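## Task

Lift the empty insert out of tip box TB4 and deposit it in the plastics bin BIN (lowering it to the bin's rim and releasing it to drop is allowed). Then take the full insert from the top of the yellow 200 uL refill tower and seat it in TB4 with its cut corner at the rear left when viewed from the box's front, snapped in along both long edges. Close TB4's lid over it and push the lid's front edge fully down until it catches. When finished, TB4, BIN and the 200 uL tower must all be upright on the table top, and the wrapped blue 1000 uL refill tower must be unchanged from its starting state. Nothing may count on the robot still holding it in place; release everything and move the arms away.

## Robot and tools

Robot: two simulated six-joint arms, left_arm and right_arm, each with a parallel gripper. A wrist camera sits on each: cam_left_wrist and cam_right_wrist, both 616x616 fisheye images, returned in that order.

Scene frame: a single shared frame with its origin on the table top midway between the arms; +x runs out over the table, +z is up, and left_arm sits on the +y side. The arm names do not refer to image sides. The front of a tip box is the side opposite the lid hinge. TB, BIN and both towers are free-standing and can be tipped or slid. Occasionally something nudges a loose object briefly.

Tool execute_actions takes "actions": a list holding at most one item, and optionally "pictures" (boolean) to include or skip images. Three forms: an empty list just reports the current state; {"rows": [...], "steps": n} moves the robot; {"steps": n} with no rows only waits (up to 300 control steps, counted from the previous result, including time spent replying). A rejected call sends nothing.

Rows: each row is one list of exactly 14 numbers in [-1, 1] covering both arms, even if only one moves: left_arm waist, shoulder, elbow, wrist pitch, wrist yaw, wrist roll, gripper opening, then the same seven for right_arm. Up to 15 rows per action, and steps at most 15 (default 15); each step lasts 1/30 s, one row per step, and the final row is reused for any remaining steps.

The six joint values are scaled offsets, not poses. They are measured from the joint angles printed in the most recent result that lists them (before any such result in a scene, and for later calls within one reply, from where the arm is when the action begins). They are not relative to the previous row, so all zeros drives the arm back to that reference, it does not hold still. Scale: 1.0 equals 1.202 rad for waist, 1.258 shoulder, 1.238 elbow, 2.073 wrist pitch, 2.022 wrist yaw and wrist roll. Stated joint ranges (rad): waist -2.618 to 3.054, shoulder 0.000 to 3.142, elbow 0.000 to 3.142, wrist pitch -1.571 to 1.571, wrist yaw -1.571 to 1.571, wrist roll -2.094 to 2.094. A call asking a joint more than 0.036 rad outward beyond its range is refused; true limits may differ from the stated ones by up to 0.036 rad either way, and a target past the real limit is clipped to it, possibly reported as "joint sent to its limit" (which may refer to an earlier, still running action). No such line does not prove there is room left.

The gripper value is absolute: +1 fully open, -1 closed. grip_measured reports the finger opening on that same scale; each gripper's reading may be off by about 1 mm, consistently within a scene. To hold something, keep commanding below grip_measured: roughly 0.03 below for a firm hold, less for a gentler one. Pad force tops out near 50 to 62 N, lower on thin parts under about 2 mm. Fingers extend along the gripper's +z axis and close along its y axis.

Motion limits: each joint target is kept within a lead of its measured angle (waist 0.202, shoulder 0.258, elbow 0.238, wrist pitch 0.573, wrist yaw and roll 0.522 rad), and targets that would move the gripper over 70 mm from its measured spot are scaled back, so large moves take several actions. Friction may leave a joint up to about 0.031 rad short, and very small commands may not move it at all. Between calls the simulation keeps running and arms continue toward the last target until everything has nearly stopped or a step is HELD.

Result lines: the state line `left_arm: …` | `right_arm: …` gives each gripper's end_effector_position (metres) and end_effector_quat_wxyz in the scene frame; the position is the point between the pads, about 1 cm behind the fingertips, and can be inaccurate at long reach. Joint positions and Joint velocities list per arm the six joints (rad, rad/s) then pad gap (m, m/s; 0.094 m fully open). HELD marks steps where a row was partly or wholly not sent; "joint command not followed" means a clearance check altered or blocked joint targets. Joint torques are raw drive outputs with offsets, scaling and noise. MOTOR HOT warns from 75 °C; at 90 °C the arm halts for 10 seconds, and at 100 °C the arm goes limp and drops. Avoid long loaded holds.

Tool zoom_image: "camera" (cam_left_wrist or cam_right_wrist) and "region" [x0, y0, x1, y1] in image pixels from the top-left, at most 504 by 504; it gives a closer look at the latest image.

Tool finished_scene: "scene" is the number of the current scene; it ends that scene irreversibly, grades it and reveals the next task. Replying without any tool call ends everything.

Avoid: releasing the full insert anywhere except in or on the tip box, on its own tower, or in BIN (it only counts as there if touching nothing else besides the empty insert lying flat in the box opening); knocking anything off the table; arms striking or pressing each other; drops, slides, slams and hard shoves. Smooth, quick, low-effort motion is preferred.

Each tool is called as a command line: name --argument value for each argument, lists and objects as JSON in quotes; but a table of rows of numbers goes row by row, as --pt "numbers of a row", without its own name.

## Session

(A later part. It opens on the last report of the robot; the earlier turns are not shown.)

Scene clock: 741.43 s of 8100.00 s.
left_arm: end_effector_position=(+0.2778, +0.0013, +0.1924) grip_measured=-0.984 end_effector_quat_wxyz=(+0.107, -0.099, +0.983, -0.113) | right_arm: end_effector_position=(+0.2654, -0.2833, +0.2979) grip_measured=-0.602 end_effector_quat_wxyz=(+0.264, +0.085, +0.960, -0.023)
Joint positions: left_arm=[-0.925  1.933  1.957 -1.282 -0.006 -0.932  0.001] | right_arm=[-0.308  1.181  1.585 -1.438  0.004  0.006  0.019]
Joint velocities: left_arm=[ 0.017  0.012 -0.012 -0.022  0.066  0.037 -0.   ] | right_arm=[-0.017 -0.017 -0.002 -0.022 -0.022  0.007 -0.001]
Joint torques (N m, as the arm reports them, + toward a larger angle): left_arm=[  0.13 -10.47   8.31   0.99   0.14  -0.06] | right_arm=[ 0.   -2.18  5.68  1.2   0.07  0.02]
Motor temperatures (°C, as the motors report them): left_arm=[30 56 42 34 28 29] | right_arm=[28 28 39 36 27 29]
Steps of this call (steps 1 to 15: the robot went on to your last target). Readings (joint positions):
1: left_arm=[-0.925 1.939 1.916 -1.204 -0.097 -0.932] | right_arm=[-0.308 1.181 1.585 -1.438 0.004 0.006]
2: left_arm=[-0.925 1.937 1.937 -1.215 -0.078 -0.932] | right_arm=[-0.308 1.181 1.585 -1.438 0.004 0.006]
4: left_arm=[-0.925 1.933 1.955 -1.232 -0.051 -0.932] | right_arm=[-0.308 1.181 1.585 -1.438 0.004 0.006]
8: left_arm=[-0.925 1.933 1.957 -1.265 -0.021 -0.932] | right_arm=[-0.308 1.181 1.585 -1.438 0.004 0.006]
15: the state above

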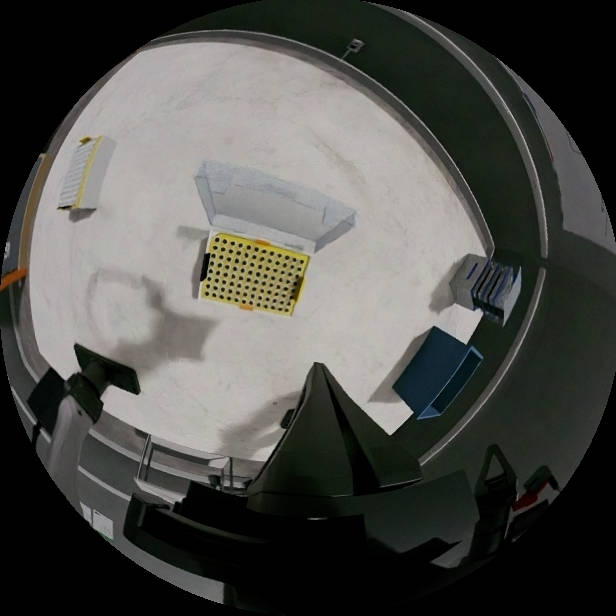

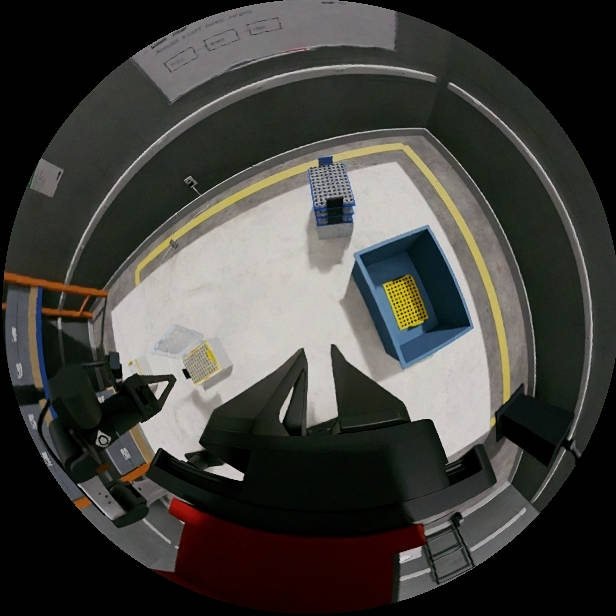

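execute_actions --actions '[{"rows":[[0.02,0.008,0.012,0.005,0,0.015,-1,0,0,0,0,0,0,-0.6],[0.04,0.016,0.02,0.01,0,0.03,-1,0,0,0,0,0,0,-0.6],[0.06,0.024,0.028,0.015,0,0.045,-1,0,0,0,0,0,0,-0.6],[0.08,0.032,0.036,0.02,0,0.06,-1,0,0,0,0,0,0,-0.6],[0.1,0.04,0.044,0.025,0,0.075,-1,0,0,0,0,0,0,-0.6],[0.12,0.048,0.052,0.03,0,0.09,-1,0,0,0,0,0,0,-0.6],[0.14,0.056,0.06,0.035,0,0.105,-1,0,0,0,0,0,0,-0.6],[0.16,0.064,0.066,0.038,0,0.12,-1,0,0,0,0,0,0,-0.6],[0.18,0.072,0.072,0.041,0,0.13,-1,0,0,0,0,0,0,-0.6],[0.2,0.08,0.078,0.041,0,0.14,-1,0,0,0,0,0,0,-0.6],[0.22,0.088,0.084,0.041,0,0.144,-1,0,0,0,0,0,0,-0.6],[0.24,0.096,0.09,0.041,0,0.144,-1,0,0,0,0,0,0,-0.6],[0.25,0.103,0.094,0.041,0,0.144,-1,0,0,0,0,0,0,-0.6]],"steps":15}]' --pictures false

execute_actions --actions '[{"steps":12}]'

Scene clock: 753.27 s of 8100.00 s.
left_arm: end_effector_position=(+0.3858, +0.0904, +0.1825) grip_measured=-0.984 end_effector_quat_wxyz=(+0.159, -0.124, +0.975, -0.098) | right_arm: end_effector_position=(+0.2654, -0.2833, +0.2979) grip_measured=-0.602 end_effector_quat_wxyz=(+0.264, +0.085, +0.960, -0.023)
Joint positions: left_arm=[-0.627  2.043  2.054 -1.207 -0.003 -0.686  0.001] | right_arm=[-0.308  1.181  1.585 -1.438  0.004  0.006  0.019]
Joint velocities: left_arm=[ 0.364  0.159  0.002  0.095 -0.051  0.183  0.   ] | right_arm=[ 0.002 -0.022 -0.012  0.037 -0.037 -0.11  -0.   ]
Joint torques (N m, as the arm reports them, + toward a larger angle): left_arm=[ -1.68 -11.63   9.7    1.25   0.13   0.06] | right_arm=[-0.04 -2.18  5.65  1.2   0.06  0.03]
Motor temperatures (°C, as the motors report them): left_arm=[30 58 43 34 28 29] | right_arm=[28 28 39 36 27 29]
Steps of this call (steps 1 to 15: the robot went on to your last target; steps 16 to 90: nothing new was sent; then 8.33 s passed at rest; steps 91 to 105: all 15 steps of this action). Readings (joint positions):
91: left_arm=[-0.924 1.933 1.957 -1.286 -0.002 -0.929] | right_arm=[-0.308 1.181 1.585 -1.438 0.004 0.006]
92: left_arm=[-0.920 1.933 1.957 -1.284 -0.002 -0.921] | right_arm=[-0.308 1.181 1.585 -1.438 0.004 0.006]
94: left_arm=[-0.896 1.939 1.968 -1.281 -0.001 -0.893] | right_arm=[-0.308 1.181 1.585 -1.438 0.004 0.006]
98: left_arm=[-0.795 1.973 2.011 -1.246 -0.000 -0.805] | right_arm=[-0.308 1.181 1.585 -1.438 0.004 0.006]
105: the state above

Scene clock: 753.67 s of 8100.00 s.
left_arm: end_effector_position=(+0.3890, +0.0954, +0.1786) grip_measured=-0.984 end_effector_quat_wxyz=(+0.158, -0.113, +0.977, -0.091) | right_arm: end_effector_position=(+0.2654, -0.2833, +0.2979) grip_measured=-0.602 end_effector_quat_wxyz=(+0.264, +0.085, +0.960, -0.023)
Joint positions: left_arm=[-0.616  2.052  2.054 -1.206 -0.005 -0.653  0.001] | right_arm=[-0.308  1.181  1.585 -1.438  0.004  0.006  0.019]
Joint velocities: left_arm=[ 0.002  0.007  0.007 -0.022 -0.007  0.022 -0.   ] | right_arm=[-0.012 -0.002 -0.022  0.066  0.037 -0.037  0.   ]
Joint torques (N m, as the arm reports them, + toward a larger angle): left_arm=[ -0.62 -11.51   9.78   1.33   0.07   0.05] | right_arm=[ 0.01 -2.22  5.64  1.2   0.07  0.03]
Motor temperatures (°C, as the motors report them): left_arm=[30 58 43 34 28 29] | right_arm=[28 28 39 36 27 29]
Steps of this call (steps 1 to 12: the robot went on to your last target). Readings (joint positions):
1: left_arm=[-0.618 2.047 2.054 -1.206 -0.005 -0.679] | right_arm=[-0.308 1.181 1.585 -1.438 0.004 0.006]
2: left_arm=[-0.615 2.050 2.054 -1.206 -0.005 -0.674] | right_arm=[-0.308 1.181 1.585 -1.438 0.004 0.006]
4: left_arm=[-0.615 2.052 2.054 -1.206 -0.005 -0.665] | right_arm=[-0.308 1.181 1.585 -1.438 0.004 0.006]
8: left_arm=[-0.616 2.052 2.054 -1.206 -0.005 -0.656] | right_arm=[-0.308 1.181 1.585 -1.438 0.004 0.006]
12: the state above

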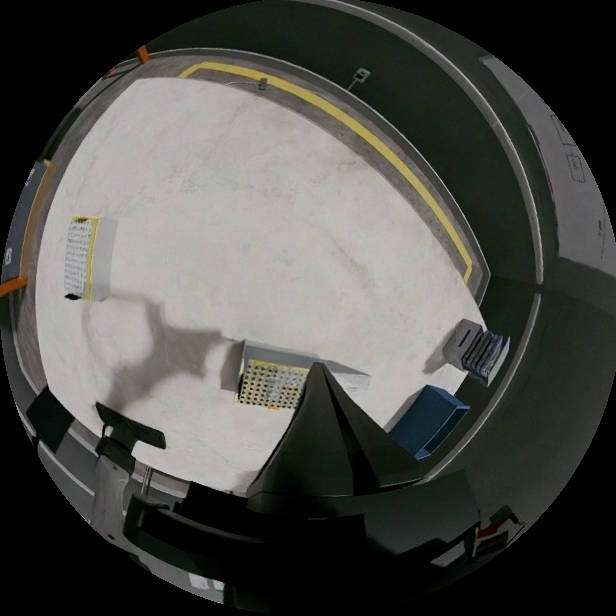

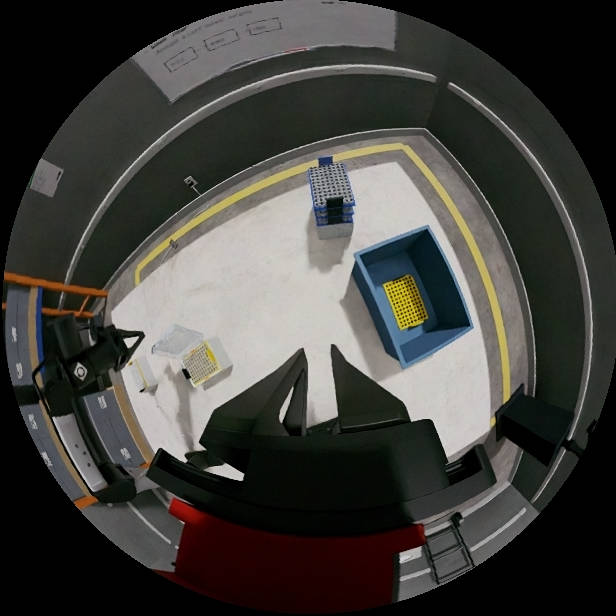

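execute_actions --actions '[{"rows":[[0,0,-0.01,0.02,0,0,-1,0,0,0,0,0,0,-0.6],[0,0,-0.024,0.032,0,0,-1,0,0,0,0,0,0,-0.6],[0,0,-0.038,0.043,0,0,-1,0,0,0,0,0,0,-0.6],[0,0,-0.052,0.053,0,0,-1,0,0,0,0,0,0,-0.6],[0,0,-0.066,0.062,0,0,-1,0,0,0,0,0,0,-0.6],[0,0,-0.08,0.071,0,0,-1,0,0,0,0,0,0,-0.6],[0,0,-0.094,0.08,0,0,-1,0,0,0,0,0,0,-0.6],[0,0,-0.108,0.088,0,0,-1,0,0,0,0,0,0,-0.6],[0,0,-0.122,0.096,0,0,-1,0,0,0,0,0,0,-0.6],[0,0,-0.136,0.103,0,0,-1,0,0,0,0,0,0,-0.6],[0,0,-0.15,0.108,0,0,-1,0,0,0,0,0,0,-0.6],[0,0,-0.164,0.111,0,0,-1,0,0,0,0,0,0,-0.6],[0,0,-0.175,0.111,0,0,-1,0,0,0,0,0,0,-0.6],[0,0,-0.183,0.111,0,0,-1,0,0,0,0,0,0,-0.6]],"steps":15}]' --pictures false

execute_actions --actions '[{"steps":12}]'

zoom_image --camera "cam_right_wrist" --region '[100, 290, 260, 420]'

Scene clock: 768.47 s of 8100.00 s.
left_arm: end_effector_position=(+0.3944, +0.0929, +0.1289) grip_measured=-0.984 end_effector_quat_wxyz=(+0.156, -0.112, +0.977, -0.090) | right_arm: end_effector_position=(+0.2654, -0.2833, +0.2979) grip_measured=-0.602 end_effector_quat_wxyz=(+0.264, +0.085, +0.960, -0.023)
Joint positions: left_arm=[-0.616  2.052  1.856 -1.013 -0.005 -0.651  0.001] | right_arm=[-0.308  1.181  1.585 -1.438  0.004  0.006  0.019]
Joint velocities: left_arm=[ 0.007 -0.007 -0.325  0.154 -0.139 -0.007 -0.   ] | right_arm=[ 0.017 -0.027  0.027 -0.022 -0.007 -0.037 -0.   ]
Joint torques (N m, as the arm reports them, + toward a larger angle): left_arm=[  0.16 -12.91   7.44   1.44   0.07  -0.09] | right_arm=[-0.02 -2.19  5.69  1.2   0.07  0.03]
Motor temperatures (°C, as the motors report them): left_arm=[30 61 45 35 28 29] | right_arm=[28 28 39 36 27 29]
Steps of this call (steps 1 to 30: the robot went on to your last target; steps 31 to 100: nothing new was sent; then 10.97 s passed at rest; steps 101 to 115: all 15 steps of this action). Readings (joint positions):
101: left_arm=[-0.616 2.052 2.054 -1.203 -0.005 -0.651] | right_arm=[-0.308 1.181 1.585 -1.438 0.004 0.006]
102: left_arm=[-0.616 2.052 2.052 -1.195 -0.005 -0.651] | right_arm=[-0.308 1.181 1.585 -1.438 0.004 0.006]
104: left_arm=[-0.616 2.052 2.038 -1.165 -0.005 -0.651] | right_arm=[-0.308 1.181 1.585 -1.438 0.004 0.006]
108: left_arm=[-0.616 2.052 1.972 -1.097 -0.005 -0.651] | right_arm=[-0.308 1.181 1.585 -1.438 0.004 0.006]
115: the state above

Scene clock: 768.87 s of 8100.00 s.
left_arm: end_effector_position=(+0.3975, +0.0916, +0.1270) grip_measured=-0.984 end_effector_quat_wxyz=(+0.162, -0.112, +0.976, -0.093) | right_arm: end_effector_position=(+0.2654, -0.2833, +0.2979) grip_measured=-0.602 end_effector_quat_wxyz=(+0.264, +0.085, +0.960, -0.023)
Joint positions: left_arm=[-0.616  2.052  1.844 -0.987 -0.005 -0.651  0.001] | right_arm=[-0.308  1.181  1.585 -1.438  0.004  0.006  0.019]
Joint velocities: left_arm=[ 0.002  0.017  0.007 -0.007 -0.007 -0.007 -0.001] | right_arm=[-0.007 -0.007 -0.007 -0.037  0.037  0.007 -0.001]
Joint torques (N m, as the arm reports them, + toward a larger angle): left_arm=[  0.14 -12.77   6.95   1.36   0.06  -0.1 ] | right_arm=[ 0.02 -2.19  5.66  1.21  0.07  0.02]
Motor temperatures (°C, as the motors report them): left_arm=[30 61 45 35 28 29] | right_arm=[28 28 39 36 27 29]
Steps of this call (steps 1 to 12: the robot went on to your last target). Readings (joint positions):
1: left_arm=[-0.616 2.052 1.848 -1.009 -0.005 -0.651] | right_arm=[-0.308 1.181 1.585 -1.438 0.004 0.006]
2: left_arm=[-0.616 2.052 1.845 -1.006 -0.005 -0.651] | right_arm=[-0.308 1.181 1.585 -1.438 0.004 0.006]
4: left_arm=[-0.616 2.052 1.844 -1.000 -0.005 -0.651] | right_arm=[-0.308 1.181 1.585 -1.438 0.004 0.006]
8: left_arm=[-0.616 2.052 1.844 -0.990 -0.005 -0.651] | right_arm=[-0.308 1.181 1.585 -1.438 0.004 0.006]
12: the state above

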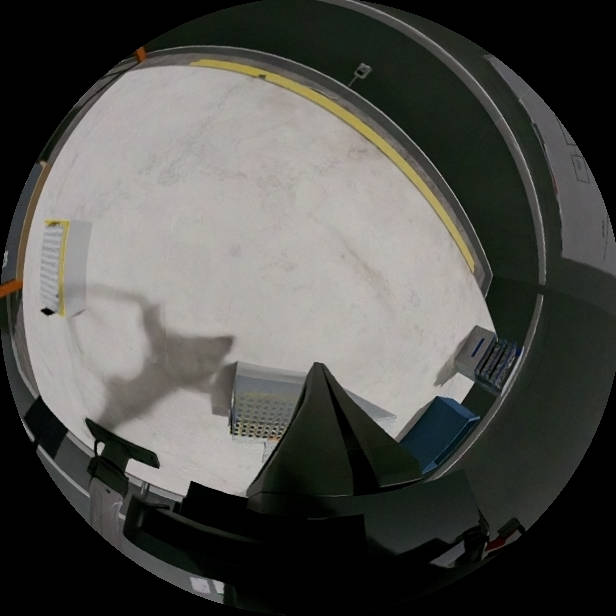

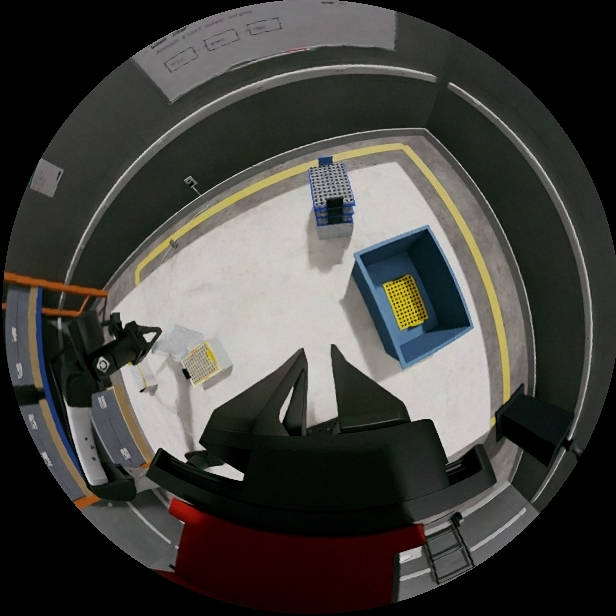

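Region (100, 290, 260, 420) of cam_right_wrist's 616x616 image, scaled by 3.150, with more detail than that image has; it fills the top 410 rows of this view, and the rest is white.

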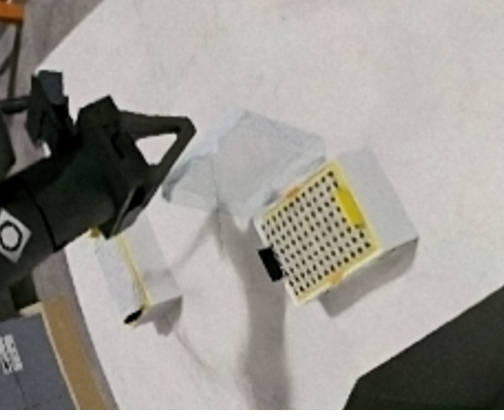

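execute_actions --actions '[{"rows":[[-0.006,-0.01,-0.014,0.003,0,-0.003,-1,0,0,0,0,0,0,-0.6],[-0.009,-0.016,-0.023,0.005,0,-0.005,-1,0,0,0,0,0,0,-0.6],[-0.012,-0.022,-0.032,0.007,0,-0.007,-1,0,0,0,0,0,0,-0.6],[-0.015,-0.029,-0.041,0.008,0,-0.009,-1,0,0,0,0,0,0,-0.6],[-0.018,-0.035,-0.05,0.01,0,-0.011,-1,0,0,0,0,0,0,-0.6],[-0.021,-0.042,-0.059,0.011,0,-0.013,-1,0,0,0,0,0,0,-0.6],[-0.024,-0.048,-0.068,0.013,0,-0.015,-1,0,0,0,0,0,0,-0.6],[-0.027,-0.055,-0.077,0.014,0,-0.017,-1,0,0,0,0,0,0,-0.6],[-0.03,-0.061,-0.086,0.016,0,-0.019,-1,0,0,0,0,0,0,-0.6],[-0.033,-0.068,-0.095,0.017,0,-0.021,-1,0,0,0,0,0,0,-0.6],[-0.036,-0.074,-0.104,0.019,0,-0.023,-1,0,0,0,0,0,0,-0.6],[-0.039,-0.081,-0.113,0.02,0,-0.025,-1,0,0,0,0,0,0,-0.6],[-0.042,-0.087,-0.122,0.022,0,-0.025,-1,0,0,0,0,0,0,-0.6],[-0.045,-0.094,-0.131,0.023,0,-0.025,-1,0,0,0,0,0,0,-0.6],[-0.048,-0.1,-0.14,0.025,0,-0.025,-1,0,0,0,0,0,0,-0.6]],"steps":15}]' --pictures false

execute_actions --actions '[{"rows":[[-0.012,-0.02,-0.028,0.006,0,-0.003,-1,0,0,0,0,0,0,-0.6],[-0.015,-0.026,-0.037,0.008,0,-0.005,-1,0,0,0,0,0,0,-0.6],[-0.018,-0.033,-0.046,0.01,0,-0.007,-1,0,0,0,0,0,0,-0.6],[-0.021,-0.039,-0.055,0.011,0,-0.009,-1,0,0,0,0,0,0,-0.6],[-0.024,-0.046,-0.064,0.013,0,-0.011,-1,0,0,0,0,0,0,-0.6],[-0.027,-0.052,-0.073,0.014,0,-0.013,-1,0,0,0,0,0,0,-0.6],[-0.03,-0.059,-0.082,0.016,0,-0.015,-1,0,0,0,0,0,0,-0.6],[-0.033,-0.065,-0.091,0.017,0,-0.017,-1,0,0,0,0,0,0,-0.6],[-0.036,-0.072,-0.1,0.019,0,-0.019,-1,0,0,0,0,0,0,-0.6],[-0.039,-0.078,-0.109,0.02,0,-0.021,-1,0,0,0,0,0,0,-0.6],[-0.042,-0.085,-0.118,0.022,0,-0.023,-1,0,0,0,0,0,0,-0.6],[-0.045,-0.091,-0.127,0.023,0,-0.025,-1,0,0,0,0,0,0,-0.6],[-0.048,-0.098,-0.136,0.025,0,-0.025,-1,0,0,0,0,0,0,-0.6],[-0.051,-0.104,-0.145,0.026,0,-0.025,-1,0,0,0,0,0,0,-0.6],[-0.054,-0.11,-0.154,0.028,0,-0.025,-1,0,0,0,0,0,0,-0.6]],"steps":15}]' --pictures false

execute_actions --actions '[{"steps":20}]'

zoom_image --camera "cam_right_wrist" --region '[100, 290, 260, 420]'

Scene clock: 786.20 s of 8100.00 s.
left_arm: end_effector_position=(+0.3678, +0.0845, +0.1302) grip_measured=-0.984 end_effector_quat_wxyz=(+0.159, -0.109, +0.976, -0.099) | right_arm: end_effector_position=(+0.2654, -0.2833, +0.2979) grip_measured=-0.602 end_effector_quat_wxyz=(+0.264, +0.085, +0.960, -0.023)
Joint positions: left_arm=[-0.656  1.95   1.711 -0.954 -0.005 -0.684  0.001] | right_arm=[-0.308  1.181  1.585 -1.438  0.004  0.006  0.019]
Joint velocities: left_arm=[-0.1   -0.242 -0.344  0.081  0.022 -0.066 -0.001] | right_arm=[-0.017  0.022 -0.002  0.037  0.022 -0.022  0.   ]
Joint torques (N m, as the arm reports them, + toward a larger angle): left_arm=[ -0.85 -12.81   6.62   1.31   0.06  -0.16] | right_arm=[ 0.   -2.17  5.67  1.2   0.07  0.03]
Motor temperatures (°C, as the motors report them): left_arm=[30 66 44 36 28 29] | right_arm=[28 28 39 36 27 29]
Steps of this call (steps 1 to 30: the robot went on to your last target; steps 31 to 100: nothing new was sent; then 13.50 s passed at rest; steps 101 to 115: all 15 steps of this action). Readings (joint positions):
101: left_arm=[-0.616 2.052 1.844 -0.985 -0.005 -0.651] | right_arm=[-0.308 1.181 1.585 -1.438 0.004 0.006]
102: left_arm=[-0.616 2.052 1.844 -0.985 -0.005 -0.651] | right_arm=[-0.308 1.181 1.585 -1.438 0.004 0.006]
104: left_arm=[-0.616 2.044 1.831 -0.979 -0.005 -0.652] | right_arm=[-0.308 1.181 1.585 -1.438 0.004 0.006]
108: left_arm=[-0.626 2.010 1.788 -0.970 -0.005 -0.662] | right_arm=[-0.308 1.181 1.585 -1.438 0.004 0.006]
115: the state above

Scene clock: 786.70 s of 8100.00 s.
left_arm: end_effector_position=(+0.3323, +0.0794, +0.1293) grip_measured=-0.984 end_effector_quat_wxyz=(+0.153, -0.102, +0.977, -0.105) | right_arm: end_effector_position=(+0.2654, -0.2833, +0.2979) grip_measured=-0.602 end_effector_quat_wxyz=(+0.264, +0.085, +0.960, -0.023)
Joint positions: left_arm=[-0.704  1.838  1.559 -0.918 -0.005 -0.716  0.001] | right_arm=[-0.308  1.181  1.585 -1.438  0.004  0.006  0.019]
Joint velocities: left_arm=[-0.125 -0.227 -0.335  0.066 -0.051 -0.066  0.   ] | right_arm=[ 0.007  0.007 -0.007 -0.007 -0.037  0.037 -0.001]
Joint torques (N m, as the arm reports them, + toward a larger angle): left_arm=[ -0.94 -11.73   6.77   1.33   0.06  -0.16] | right_arm=[-0.01 -2.15  5.69  1.21  0.07  0.03]
Motor temperatures (°C, as the motors report them): left_arm=[30 66 44 36 28 29] | right_arm=[28 28 39 36 27 29]
Steps of this call (steps 1 to 15: all 15 steps of this action). Readings (joint positions):
1: left_arm=[-0.660 1.944 1.702 -0.953 -0.005 -0.684] | right_arm=[-0.308 1.181 1.585 -1.438 0.004 0.006]
2: left_arm=[-0.662 1.939 1.696 -0.952 -0.005 -0.684] | right_arm=[-0.308 1.181 1.585 -1.438 0.004 0.006]
4: left_arm=[-0.666 1.928 1.680 -0.946 -0.005 -0.686] | right_arm=[-0.308 1.181 1.585 -1.438 0.004 0.006]
8: left_arm=[-0.676 1.896 1.636 -0.936 -0.005 -0.695] | right_arm=[-0.308 1.181 1.585 -1.438 0.004 0.006]
15: the state above

Scene clock: 787.37 s of 8100.00 s.
left_arm: end_effector_position=(+0.3289, +0.0772, +0.1298) grip_measured=-0.984 end_effector_quat_wxyz=(+0.156, -0.101, +0.977, -0.108) | right_arm: end_effector_position=(+0.2654, -0.2833, +0.2979) grip_measured=-0.602 end_effector_quat_wxyz=(+0.264, +0.085, +0.960, -0.023)
Joint positions: left_arm=[-0.712  1.824  1.54  -0.905 -0.005 -0.724  0.001] | right_arm=[-0.308  1.181  1.585 -1.438  0.004  0.006  0.019]
Joint velocities: left_arm=[ 0.012  0.012 -0.007 -0.037 -0.022 -0.037  0.001] | right_arm=[-0.007  0.012 -0.042  0.051 -0.081  0.022 -0.001]
Joint torques (N m, as the arm reports them, + toward a larger angle): left_arm=[ -0.76 -11.6    6.58   1.36   0.06  -0.16] | right_arm=[ 0.   -2.18  5.68  1.2   0.06  0.03]
Motor temperatures (°C, as the motors report them): left_arm=[30 66 44 36 28 29] | right_arm=[28 28 39 36 27 29]
Steps of this call (steps 1 to 20: the robot went on to your last target). Readings (joint positions):
1: left_arm=[-0.707 1.832 1.550 -0.917 -0.005 -0.718] | right_arm=[-0.308 1.181 1.585 -1.438 0.004 0.006]
2: left_arm=[-0.710 1.827 1.544 -0.917 -0.005 -0.719] | right_arm=[-0.308 1.181 1.585 -1.438 0.004 0.006]
4: left_arm=[-0.712 1.825 1.541 -0.915 -0.005 -0.721] | right_arm=[-0.308 1.181 1.585 -1.438 0.004 0.006]
8: left_arm=[-0.712 1.824 1.540 -0.909 -0.005 -0.723] | right_arm=[-0.308 1.181 1.585 -1.438 0.004 0.006]
20: the state above

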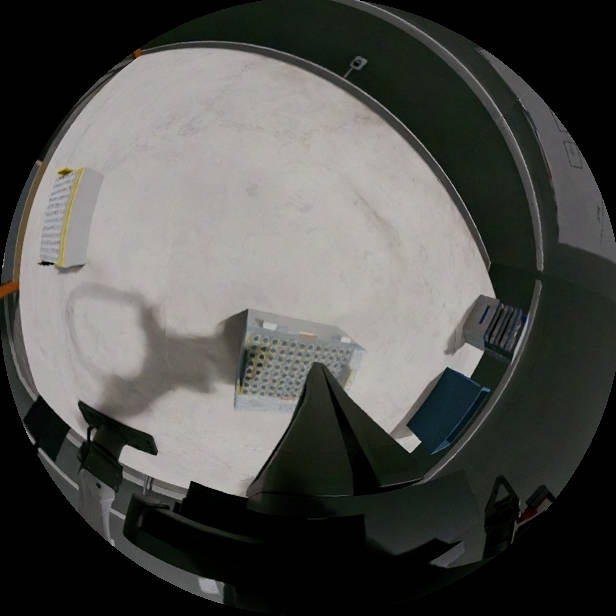

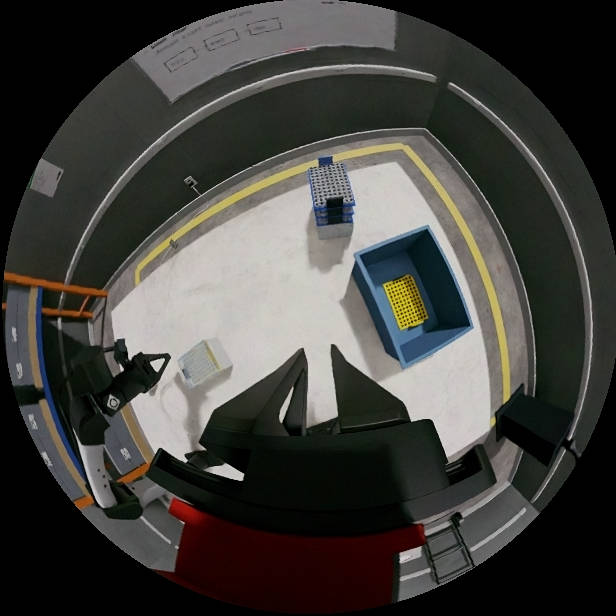

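Region (100, 290, 260, 420) of cam_right_wrist's 616x616 image, scaled by 3.150, with more detail than that image has; it fills the top 410 rows of this view, and the rest is white.

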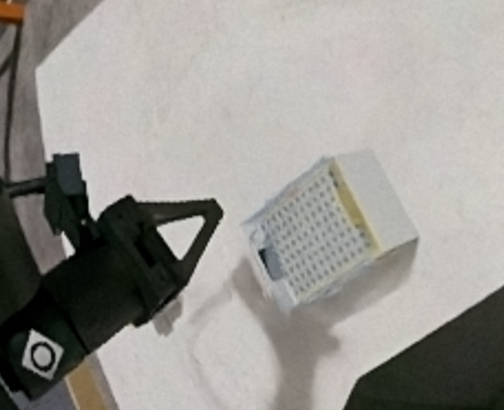

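execute_actions --actions '[{"rows":[[-0.012,0.008,0.016,-0.02,0,-0.01,-1,0,0,0,0,0,0,-0.6],[-0.024,0.016,0.03,-0.04,0,-0.02,-1,0,0,0,0,0,0,-0.6],[-0.036,0.026,0.044,-0.06,0,-0.03,-1,0,0,0,0,0,0,-0.6],[-0.048,0.036,0.058,-0.08,0,-0.04,-1,0,0,0,0,0,0,-0.6],[-0.06,0.046,0.07,-0.1,0,-0.05,-1,0,0,0,0,0,0,-0.6],[-0.072,0.056,0.082,-0.115,0,-0.06,-1,0,0,0,0,0,0,-0.6],[-0.084,0.066,0.094,-0.13,0,-0.07,-1,0,0,0,0,0,0,-0.6],[-0.096,0.076,0.106,-0.143,0,-0.08,-1,0,0,0,0,0,0,-0.6],[-0.108,0.086,0.116,-0.155,0,-0.088,-1,0,0,0,0,0,0,-0.6],[-0.12,0.096,0.126,-0.162,0,-0.092,-1,0,0,0,0,0,0,-0.6],[-0.132,0.106,0.136,-0.166,0,-0.092,-1,0,0,0,0,0,0,-0.6],[-0.14,0.116,0.142,-0.166,0,-0.092,-1,0,0,0,0,0,0,-0.6],[-0.145,0.126,0.146,-0.166,0,-0.092,-1,0,0,0,0,0,0,-0.6]],"steps":15}]' --pictures false

execute_actions --actions '[{"steps":15}]'

Scene clock: 803.00 s of 8100.00 s.
left_arm: end_effector_position=(+0.2658, +0.0358, +0.1088) grip_measured=-0.984 end_effector_quat_wxyz=(+0.043, -0.096, +0.994, -0.039) | right_arm: end_effector_position=(+0.2654, -0.2833, +0.2979) grip_measured=-0.602 end_effector_quat_wxyz=(+0.264, +0.085, +0.960, -0.023)
Joint positions: left_arm=[-0.881  1.96   1.702 -1.196 -0.006 -0.88   0.001] | right_arm=[-0.308  1.181  1.585 -1.438  0.004  0.006  0.019]
Joint velocities: left_arm=[-0.149  0.217  0.012 -0.3   -0.081 -0.11  -0.   ] | right_arm=[-0.002  0.007 -0.002  0.066 -0.125  0.007  0.   ]
Joint torques (N m, as the arm reports them, + toward a larger angle): left_arm=[  0.5  -10.55   9.35   0.49   0.06  -0.2 ] | right_arm=[-0.02 -2.19  5.71  1.2   0.07  0.03]
Motor temperatures (°C, as the motors report them): left_arm=[30 67 44 36 28 29] | right_arm=[28 28 39 36 27 29]
Steps of this call (steps 1 to 15: the robot went on to your last target; steps 16 to 90: nothing new was sent; then 12.13 s passed at rest; steps 91 to 105: all 15 steps of this action). Readings (joint positions):
91: left_arm=[-0.712 1.824 1.540 -0.907 -0.005 -0.726] | right_arm=[-0.308 1.181 1.585 -1.438 0.004 0.006]
92: left_arm=[-0.713 1.825 1.544 -0.918 -0.005 -0.730] | right_arm=[-0.308 1.181 1.585 -1.438 0.004 0.006]
94: left_arm=[-0.726 1.835 1.568 -0.961 -0.006 -0.749] | right_arm=[-0.308 1.181 1.585 -1.438 0.004 0.006]
98: left_arm=[-0.786 1.875 1.635 -1.066 -0.006 -0.806] | right_arm=[-0.308 1.181 1.585 -1.438 0.004 0.006]
105: the state above

Scene clock: 803.50 s of 8100.00 s.
left_arm: end_effector_position=(+0.2571, +0.0408, +0.1037) grip_measured=-0.984 end_effector_quat_wxyz=(+0.025, -0.104, +0.994, -0.021) | right_arm: end_effector_position=(+0.2654, -0.2833, +0.2979) grip_measured=-0.602 end_effector_quat_wxyz=(+0.264, +0.085, +0.960, -0.023)
Joint positions: left_arm=[-0.885  1.972  1.702 -1.236 -0.006 -0.9    0.001] | right_arm=[-0.308  1.181  1.585 -1.438  0.004  0.006  0.019]
Joint velocities: left_arm=[ 0.012  0.007  0.002 -0.022 -0.051  0.066 -0.   ] | right_arm=[-0.007  0.027 -0.012  0.007 -0.022  0.022 -0.001]
Joint torques (N m, as the arm reports them, + toward a larger angle): left_arm=[  0.06 -10.45   9.27   0.44   0.05  -0.18] | right_arm=[ 0.01 -2.17  5.69  1.2   0.08  0.02]
Motor temperatures (°C, as the motors report them): left_arm=[30 67 44 36 28 29] | right_arm=[28 28 39 36 27 29]
Steps of this call (steps 1 to 15: the robot went on to your last target). Readings (joint positions):
1: left_arm=[-0.884 1.966 1.702 -1.203 -0.006 -0.884] | right_arm=[-0.308 1.181 1.585 -1.438 0.004 0.006]
2: left_arm=[-0.885 1.970 1.702 -1.211 -0.006 -0.887] | right_arm=[-0.308 1.181 1.585 -1.438 0.004 0.006]
4: left_arm=[-0.885 1.972 1.702 -1.221 -0.006 -0.892] | right_arm=[-0.308 1.181 1.585 -1.438 0.004 0.006]
8: left_arm=[-0.885 1.972 1.702 -1.232 -0.006 -0.897] | right_arm=[-0.308 1.181 1.585 -1.438 0.004 0.006]
15: the state above

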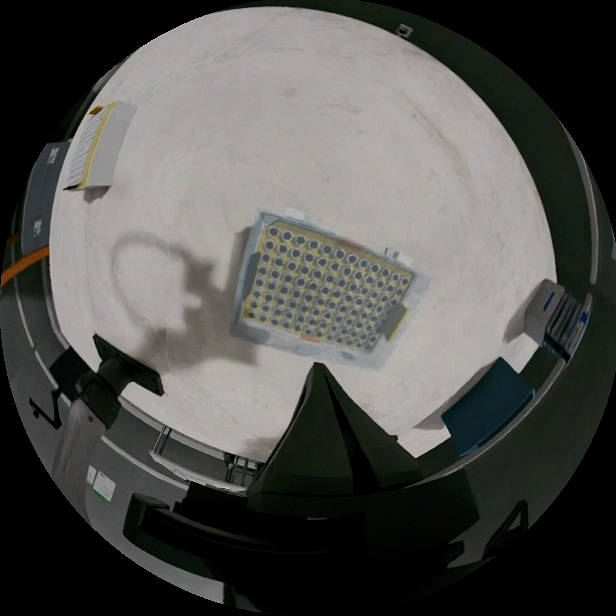

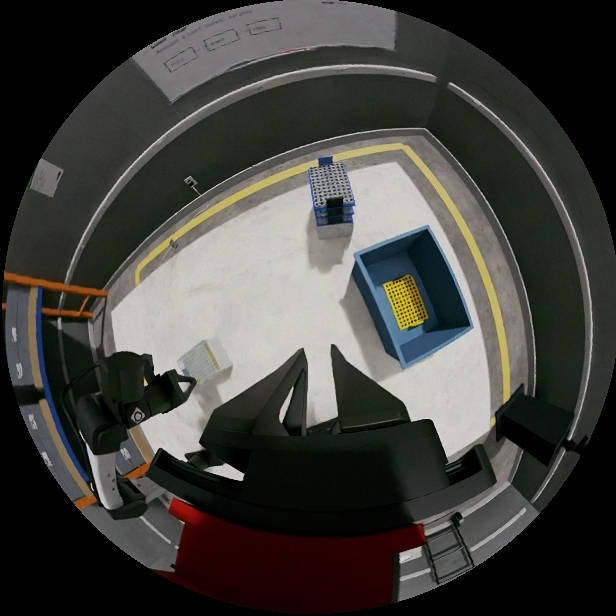

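execute_actions --actions '[]'

Scene clock: 812.27 s of 8100.00 s.
left_arm: end_effector_position=(+0.2569, +0.0410, +0.1037) grip_measured=-0.984 end_effector_quat_wxyz=(+0.024, -0.104, +0.994, -0.021) | right_arm: end_effector_position=(+0.2654, -0.2833, +0.2979) grip_measured=-0.602 end_effector_quat_wxyz=(+0.264, +0.085, +0.960, -0.023)
Joint positions: left_arm=[-0.885  1.972  1.702 -1.237 -0.006 -0.9    0.001] | right_arm=[-0.308  1.181  1.585 -1.438  0.004  0.006  0.019]
Joint velocities: left_arm=[-0.017 -0.002 -0.017  0.022 -0.051 -0.007 -0.002] | right_arm=[-0.032 -0.032 -0.002 -0.037  0.007  0.007  0.   ]
Joint torques (N m, as the arm reports them, + toward a larger angle): left_arm=[  0.02 -10.38   9.36   0.43   0.07  -0.2 ] | right_arm=[-0.01 -2.21  5.69  1.21  0.07  0.03]
Motor temperatures (°C, as the motors report them): left_arm=[30 67 45 35 28 29] | right_arm=[28 28 39 36 27 29]
Steps of this call (steps 1 to 15: the robot went on to your last target; steps 16 to 90: nothing new was sent; then 5.77 s passed at rest). Readings (joint positions):
1: left_arm=[-0.885 1.972 1.702 -1.237 -0.006 -0.900] | right_arm=[-0.308 1.181 1.585 -1.438 0.004 0.006]
2: left_arm=[-0.885 1.972 1.702 -1.237 -0.006 -0.900] | right_arm=[-0.308 1.181 1.585 -1.438 0.004 0.006]
4: left_arm=[-0.885 1.972 1.702 -1.237 -0.006 -0.900] | right_arm=[-0.308 1.181 1.585 -1.438 0.004 0.006]
8: left_arm=[-0.885 1.972 1.702 -1.237 -0.006 -0.900] | right_arm=[-0.308 1.181 1.585 -1.438 0.004 0.006]
90: the state above
All arms were judged still, so your last target was given up. Only a new action makes them travel on or press farther. Fingers that are still opening or closing keep moving.

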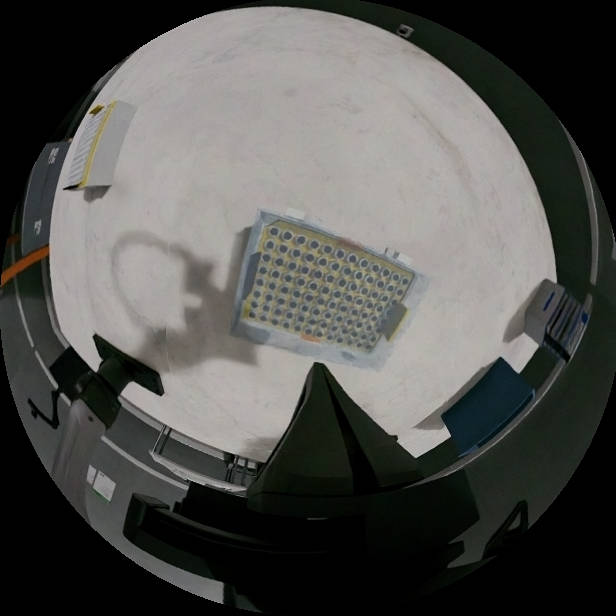

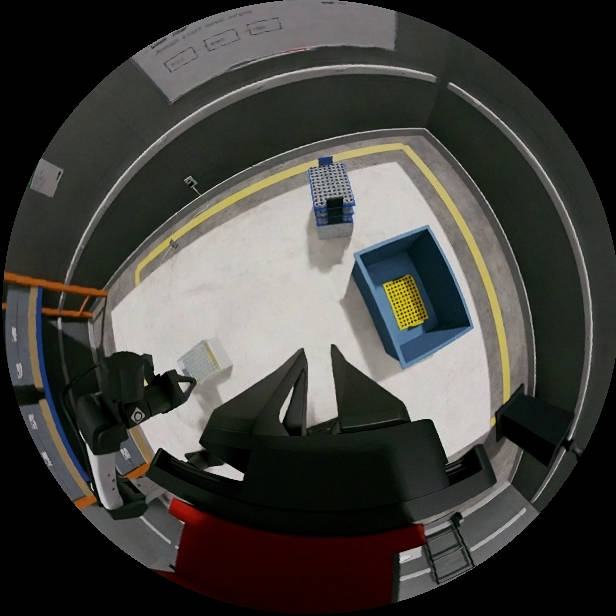

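execute_actions --actions '[{"rows": [[0,0,-0.03,0.03,0,0,-1,0,0,0,0,0,0,-0.6],[0,0,-0.045,0.038,0,0,-1,0,0,0,0,0,0,-0.6],[0,0,-0.06,0.038,0,0,-1,0,0,0,0,0,0,-0.6]], "steps": 15}]'

Scene clock: 816.07 s of 8100.00 s.
left_arm: end_effector_position=(+0.2575, +0.0405, +0.0890) grip_measured=-0.984 end_effector_quat_wxyz=(+0.027, -0.104, +0.994, -0.023) | right_arm: end_effector_position=(+0.2654, -0.2833, +0.2979) grip_measured=-0.602 end_effector_quat_wxyz=(+0.264, +0.085, +0.960, -0.023)
Joint positions: left_arm=[-0.885  1.972  1.643 -1.172 -0.006 -0.9    0.001] | right_arm=[-0.308  1.181  1.585 -1.438  0.004  0.006  0.019]
Joint velocities: left_arm=[-0.002  0.007 -0.012  0.037 -0.022  0.051 -0.001] | right_arm=[-0.007 -0.002  0.027  0.007  0.037 -0.037  0.001]
Joint torques (N m, as the arm reports them, + toward a larger angle): left_arm=[  0.12 -11.4    6.3    0.69   0.06  -0.08] | right_arm=[ 0.02 -2.17  5.7   1.2   0.07  0.02]
Motor temperatures (°C, as the motors report them): left_arm=[30 67 45 35 28 29] | right_arm=[28 28 39 36 27 29]
Steps of this call (steps 1 to 90: nothing new was sent; then 0.30 s passed at rest; steps 91 to 105: all 15 steps of this action). Readings (joint positions):
91: left_arm=[-0.885 1.972 1.699 -1.232 -0.006 -0.900] | right_arm=[-0.308 1.181 1.585 -1.438 0.004 0.006]
92: left_arm=[-0.885 1.972 1.692 -1.219 -0.006 -0.900] | right_arm=[-0.308 1.181 1.585 -1.438 0.004 0.006]
94: left_arm=[-0.885 1.972 1.668 -1.195 -0.006 -0.900] | right_arm=[-0.308 1.181 1.585 -1.438 0.004 0.006]
98: left_arm=[-0.885 1.972 1.643 -1.185 -0.006 -0.900] | right_arm=[-0.308 1.181 1.585 -1.438 0.004 0.006]
105: the state above

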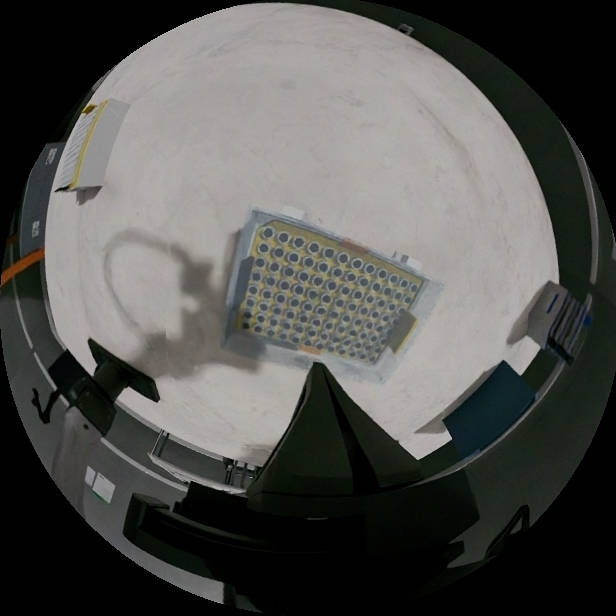

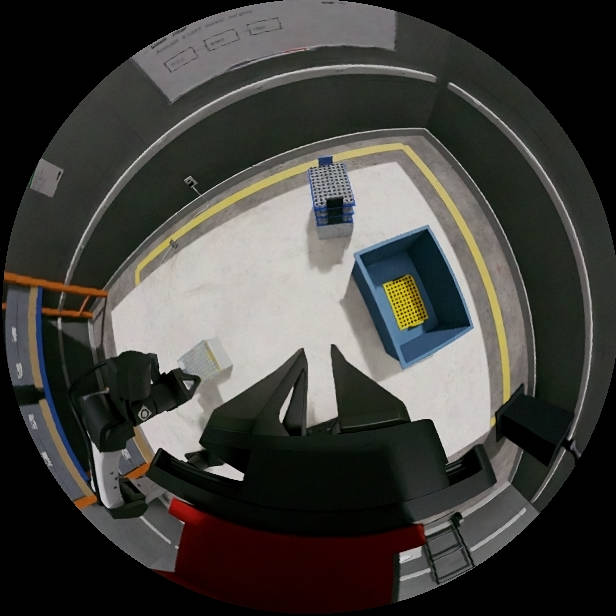

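execute_actions --actions '[{"rows": [[0.033,0,-0.012,0,0,0,-1,0,0,0,0,0,0,-0.6]], "steps": 12}]'

Scene clock: 827.30 s of 8100.00 s.
left_arm: end_effector_position=(+0.2662, +0.0502, +0.0890) grip_measured=-0.984 end_effector_quat_wxyz=(+0.028, -0.121, +0.992, -0.024) | right_arm: end_effector_position=(+0.2654, -0.2833, +0.2979) grip_measured=-0.602 end_effector_quat_wxyz=(+0.264, +0.085, +0.960, -0.023)
Joint positions: left_arm=[-0.851  1.972  1.643 -1.169 -0.005 -0.9    0.001] | right_arm=[-0.308  1.181  1.585 -1.438  0.004  0.006  0.019]
Joint velocities: left_arm=[ 0.007  0.022 -0.007  0.051 -0.022 -0.007 -0.001] | right_arm=[-0.002 -0.002 -0.007 -0.037  0.037  0.007 -0.001]
Joint torques (N m, as the arm reports them, + toward a larger angle): left_arm=[  0.66 -11.37   6.39   0.55   0.07  -0.07] | right_arm=[ 0.   -2.18  5.67  1.2   0.07  0.02]
Motor temperatures (°C, as the motors report them): left_arm=[30 67 45 34 28 29] | right_arm=[28 28 39 36 27 29]
Steps of this call (steps 1 to 15: the robot went on to your last target; steps 16 to 90: nothing new was sent; then 7.83 s passed at rest; steps 91 to 102: all 12 steps of this action). Readings (joint positions):
91: left_arm=[-0.883 1.972 1.643 -1.169 -0.005 -0.900] | right_arm=[-0.308 1.181 1.585 -1.438 0.004 0.006]
92: left_arm=[-0.878 1.972 1.643 -1.169 -0.005 -0.900] | right_arm=[-0.308 1.181 1.585 -1.438 0.004 0.006]
94: left_arm=[-0.864 1.972 1.643 -1.169 -0.005 -0.900] | right_arm=[-0.308 1.181 1.585 -1.438 0.004 0.006]
98: left_arm=[-0.851 1.972 1.643 -1.169 -0.005 -0.900] | right_arm=[-0.308 1.181 1.585 -1.438 0.004 0.006]
102: the state above

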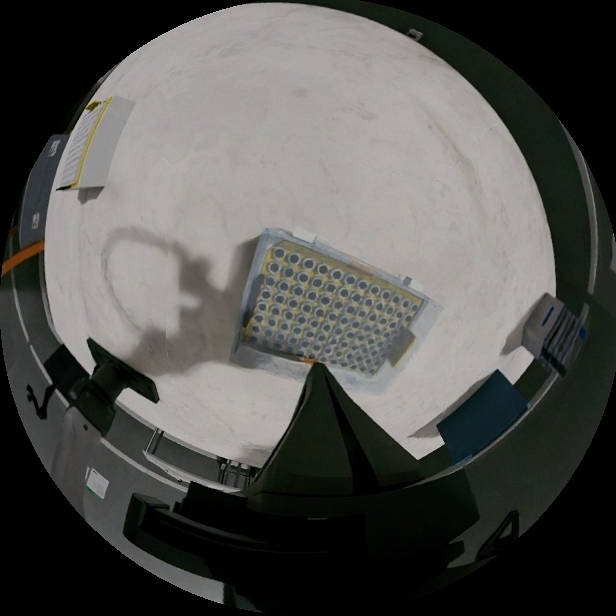

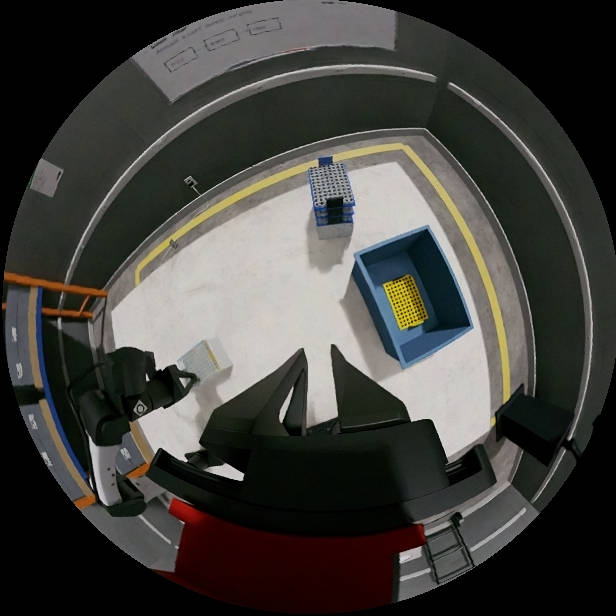

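Good. Lower to contact.

execute_actions --actions '[{"rows": [[0,0,-0.02,0.02,0,0,-1,0,0,0,0,0,0,-0.6],[0,0,-0.025,0.022,0,0,-1,0,0,0,0,0,0,-0.6],[0,0,-0.03,0.022,0,0,-1,0,0,0,0,0,0,-0.6],[0,0,-0.035,0.022,0,0,-1,0,0,0,0,0,0,-0.6],[0,0,-0.04,0.022,0,0,-1,0,0,0,0,0,0,-0.6],[0,0,-0.045,0.022,0,0,-1,0,0,0,0,0,0,-0.6]], "steps": 15}]'

Scene clock: 831.93 s of 8100.00 s.
left_arm: end_effector_position=(+0.2667, +0.0499, +0.0818) grip_measured=-0.984 end_effector_quat_wxyz=(+0.030, -0.121, +0.992, -0.026) | right_arm: end_effector_position=(+0.2654, -0.2833, +0.2979) grip_measured=-0.602 end_effector_quat_wxyz=(+0.264, +0.085, +0.960, -0.023)
Joint positions: left_arm=[-0.851  1.971  1.613 -1.133 -0.005 -0.9    0.001] | right_arm=[-0.308  1.181  1.585 -1.438  0.004  0.006  0.019]
Joint velocities: left_arm=[-0.007 -0.002  0.002  0.022 -0.051 -0.022 -0.   ] | right_arm=[ 0.007 -0.002 -0.002  0.007 -0.037 -0.022  0.001]
Joint torques (N m, as the arm reports them, + toward a larger angle): left_arm=[  0.11 -11.33   5.51   0.71   0.06  -0.08] | right_arm=[ 0.02 -2.19  5.72  1.2   0.08  0.02]
Motor temperatures (°C, as the motors report them): left_arm=[30 68 44 34 28 29] | right_arm=[28 28 39 36 27 29]
Steps of this call (steps 1 to 15: the robot went on to your last target; steps 16 to 90: nothing new was sent; then 1.13 s passed at rest; steps 91 to 105: all 15 steps of this action). Readings (joint positions):
91: left_arm=[-0.851 1.972 1.643 -1.166 -0.005 -0.900] | right_arm=[-0.308 1.181 1.585 -1.438 0.004 0.006]
92: left_arm=[-0.851 1.972 1.642 -1.160 -0.005 -0.900] | right_arm=[-0.308 1.181 1.585 -1.438 0.004 0.006]
94: left_arm=[-0.851 1.972 1.634 -1.147 -0.005 -0.900] | right_arm=[-0.308 1.181 1.585 -1.438 0.004 0.006]
98: left_arm=[-0.851 1.972 1.613 -1.134 -0.005 -0.900] | right_arm=[-0.308 1.181 1.585 -1.438 0.004 0.006]
105: the state above

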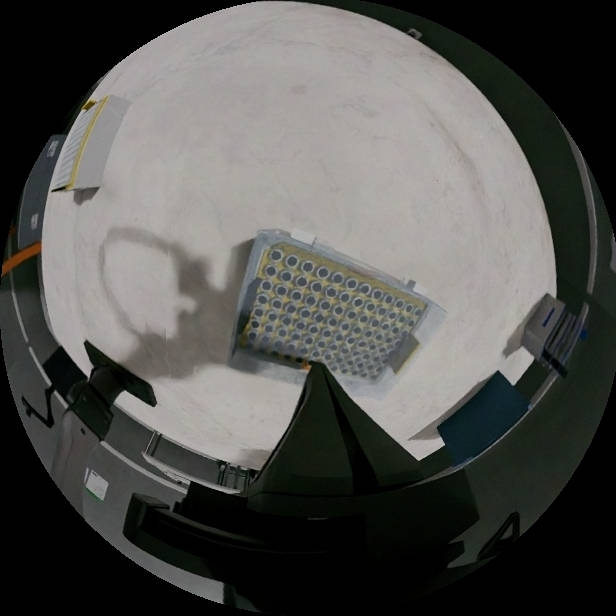

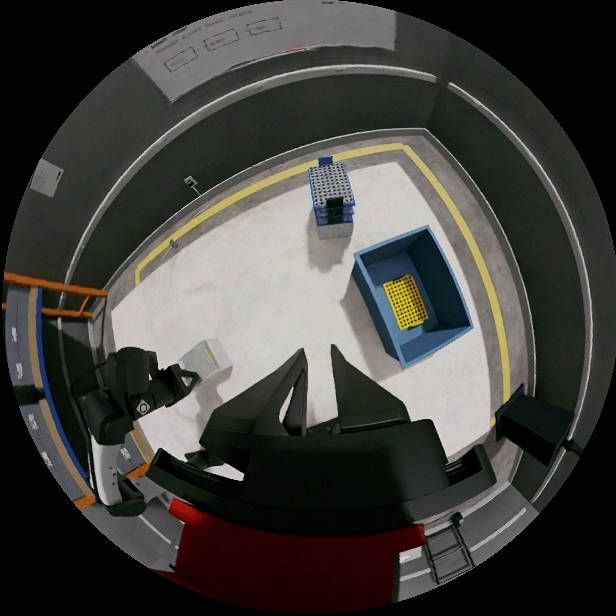

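Contact at 0.0818. Press.

execute_actions --actions '[{"rows": [[0,0.01,-0.025,0.005,0,0,-1,0,0,0,0,0,0,-0.6],[0,0.015,-0.03,0.005,0,0,-1,0,0,0,0,0,0,-0.6],[0,0.02,-0.035,0.005,0,0,-1,0,0,0,0,0,0,-0.6],[0,0.025,-0.04,0.005,0,0,-1,0,0,0,0,0,0,-0.6],[0,0.03,-0.045,0.005,0,0,-1,0,0,0,0,0,0,-0.6],[0,0.035,-0.05,0.005,0,0,-1,0,0,0,0,0,0,-0.6],[0,0.04,-0.055,0.005,0,0,-1,0,0,0,0,0,0,-0.6],[0,0.045,-0.058,0.005,0,0,-1,0,0,0,0,0,0,-0.6]], "steps": 15}]'

Scene clock: 837.60 s of 8100.00 s.
left_arm: end_effector_position=(+0.2662, +0.0502, +0.0796) grip_measured=-0.984 end_effector_quat_wxyz=(+0.030, -0.121, +0.992, -0.025) | right_arm: end_effector_position=(+0.2654, -0.2833, +0.2979) grip_measured=-0.602 end_effector_quat_wxyz=(+0.264, +0.085, +0.960, -0.023)
Joint positions: left_arm=[-0.851  1.971  1.605 -1.126 -0.005 -0.9    0.001] | right_arm=[-0.308  1.181  1.585 -1.438  0.004  0.006  0.019]
Joint velocities: left_arm=[-0.007  0.017  0.002  0.051  0.007 -0.051 -0.001] | right_arm=[ 0.007  0.012 -0.012 -0.066 -0.037  0.037 -0.   ]
Joint torques (N m, as the arm reports them, + toward a larger angle): left_arm=[ 0.13 -6.23  2.2   0.64  0.05 -0.07] | right_arm=[-0.01 -2.16  5.68  1.2   0.06  0.03]
Motor temperatures (°C, as the motors report them): left_arm=[30 68 44 34 28 29] | right_arm=[28 28 39 36 27 29]
Steps of this call (steps 1 to 15: the robot went on to your last target; steps 16 to 90: nothing new was sent; then 2.17 s passed at rest; steps 91 to 105: all 15 steps of this action). Readings (joint positions):
91: left_arm=[-0.851 1.971 1.613 -1.133 -0.005 -0.900] | right_arm=[-0.308 1.181 1.585 -1.438 0.004 0.006]
92: left_arm=[-0.851 1.971 1.612 -1.133 -0.005 -0.900] | right_arm=[-0.308 1.181 1.585 -1.438 0.004 0.006]
94: left_arm=[-0.851 1.971 1.609 -1.130 -0.005 -0.900] | right_arm=[-0.308 1.181 1.585 -1.438 0.004 0.006]
98: left_arm=[-0.851 1.971 1.605 -1.126 -0.005 -0.900] | right_arm=[-0.308 1.181 1.585 -1.438 0.004 0.006]
105: the state above

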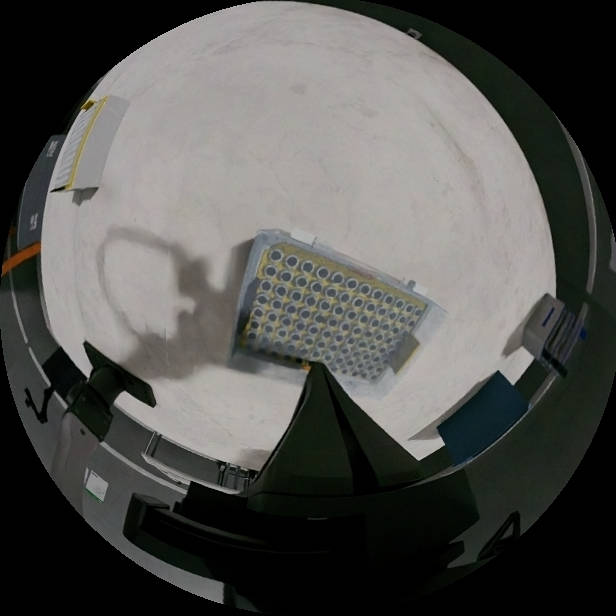

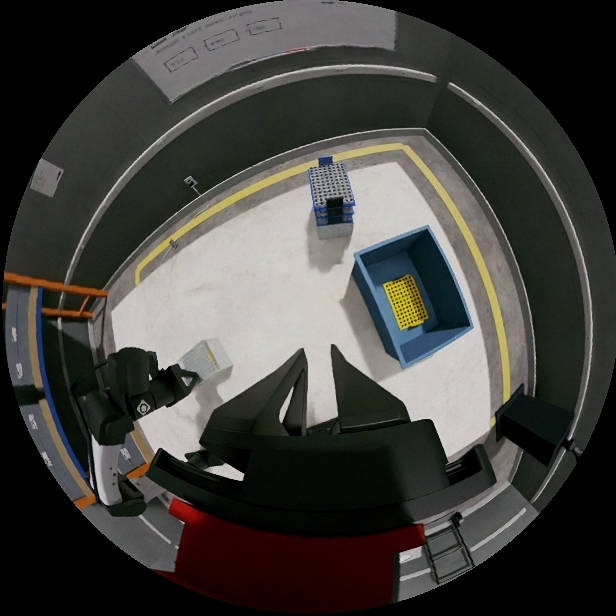

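execute_actions --actions '[{"rows": [[0,0.02,-0.02,0,0,0,-1,0,0,0,0,0,0,-0.6],[0,0,0,0,0,0,-1,0,0,0,0,0,0,-0.6],[0,0,0.02,-0.01,0,0,-1,0,0,0,0,0,0,-0.6],[0,0,0.035,-0.015,0,0,-1,0,0,0,0,0,0,-0.6]], "steps": 12}]' --pictures false

execute_actions --actions '[{"rows": [[0,0,-0.015,0.012,0,0,-1,0,0,0,0,0,0,-0.6],[0,0,-0.02,0.015,0,0,-1,0,0,0,0,0,0,-0.6],[0,0,-0.025,0.015,0,0,-1,0,0,0,0,0,0,-0.6],[0,0,-0.03,0.015,0,0,-1,0,0,0,0,0,0,-0.6],[0,0,-0.035,0.015,0,0,-1,0,0,0,0,0,0,-0.6],[0,0,-0.04,0.015,0,0,-1,0,0,0,0,0,0,-0.6]], "steps": 15}]' --pictures false

Scene clock: 846.93 s of 8100.00 s.
left_arm: end_effector_position=(+0.2697, +0.0476, +0.0890) grip_measured=-0.984 end_effector_quat_wxyz=(+0.036, -0.121, +0.991, -0.032) | right_arm: end_effector_position=(+0.2654, -0.2833, +0.2979) grip_measured=-0.602 end_effector_quat_wxyz=(+0.264, +0.085, +0.960, -0.023)
Joint positions: left_arm=[-0.851  1.967  1.634 -1.141 -0.005 -0.9    0.001] | right_arm=[-0.308  1.181  1.585 -1.438  0.004  0.006  0.019]
Joint velocities: left_arm=[-0.002  0.017 -0.012 -0.095 -0.022 -0.007 -0.001] | right_arm=[-0.002 -0.007 -0.012 -0.007 -0.022 -0.051  0.001]
Joint torques (N m, as the arm reports them, + toward a larger angle): left_arm=[  0.08 -10.91   8.9    0.5    0.06  -0.08] | right_arm=[-0.01 -2.17  5.71  1.2   0.06  0.03]
Motor temperatures (°C, as the motors report them): left_arm=[30 65 43 34 28 29] | right_arm=[28 28 39 36 27 29]
Steps of this call (steps 1 to 15: the robot went on to your last target; steps 16 to 90: nothing new was sent; then 5.93 s passed at rest; steps 91 to 102: all 12 steps of this action). Readings (joint positions):
91: left_arm=[-0.851 1.970 1.605 -1.126 -0.005 -0.900] | right_arm=[-0.308 1.181 1.585 -1.438 0.004 0.006]
92: left_arm=[-0.851 1.967 1.605 -1.126 -0.005 -0.900] | right_arm=[-0.308 1.181 1.585 -1.438 0.004 0.006]
94: left_arm=[-0.851 1.967 1.613 -1.131 -0.005 -0.900] | right_arm=[-0.308 1.181 1.585 -1.438 0.004 0.006]
98: left_arm=[-0.851 1.967 1.633 -1.138 -0.005 -0.900] | right_arm=[-0.308 1.181 1.585 -1.438 0.004 0.006]
102: the state above

Scene clock: 847.43 s of 8100.00 s.
left_arm: end_effector_position=(+0.2677, +0.0491, +0.0818) grip_measured=-0.984 end_effector_quat_wxyz=(+0.034, -0.121, +0.992, -0.029) | right_arm: end_effector_position=(+0.2654, -0.2833, +0.2979) grip_measured=-0.602 end_effector_quat_wxyz=(+0.264, +0.085, +0.960, -0.023)
Joint positions: left_arm=[-0.851  1.967  1.606 -1.121 -0.005 -0.9    0.001] | right_arm=[-0.308  1.181  1.585 -1.438  0.004  0.006  0.019]
Joint velocities: left_arm=[ 0.017 -0.017  0.007  0.037  0.037  0.066 -0.001] | right_arm=[ 0.002  0.007 -0.012 -0.022 -0.022  0.066  0.001]
Joint torques (N m, as the arm reports them, + toward a larger angle): left_arm=[  0.14 -11.41   5.84   0.73   0.07  -0.07] | right_arm=[ 0.   -2.2   5.68  1.2   0.07  0.03]
Motor temperatures (°C, as the motors report them): left_arm=[30 65 43 34 28 29] | right_arm=[28 28 39 36 27 29]
Steps of this call (steps 1 to 15: all 15 steps of this action). Readings (joint positions):
1: left_arm=[-0.851 1.967 1.634 -1.141 -0.005 -0.900] | right_arm=[-0.308 1.181 1.585 -1.438 0.004 0.006]
2: left_arm=[-0.851 1.967 1.634 -1.138 -0.005 -0.900] | right_arm=[-0.308 1.181 1.585 -1.438 0.004 0.006]
4: left_arm=[-0.851 1.967 1.629 -1.129 -0.005 -0.900] | right_arm=[-0.308 1.181 1.585 -1.438 0.004 0.006]
8: left_arm=[-0.851 1.967 1.607 -1.122 -0.005 -0.900] | right_arm=[-0.308 1.181 1.585 -1.438 0.004 0.006]
15: the state above


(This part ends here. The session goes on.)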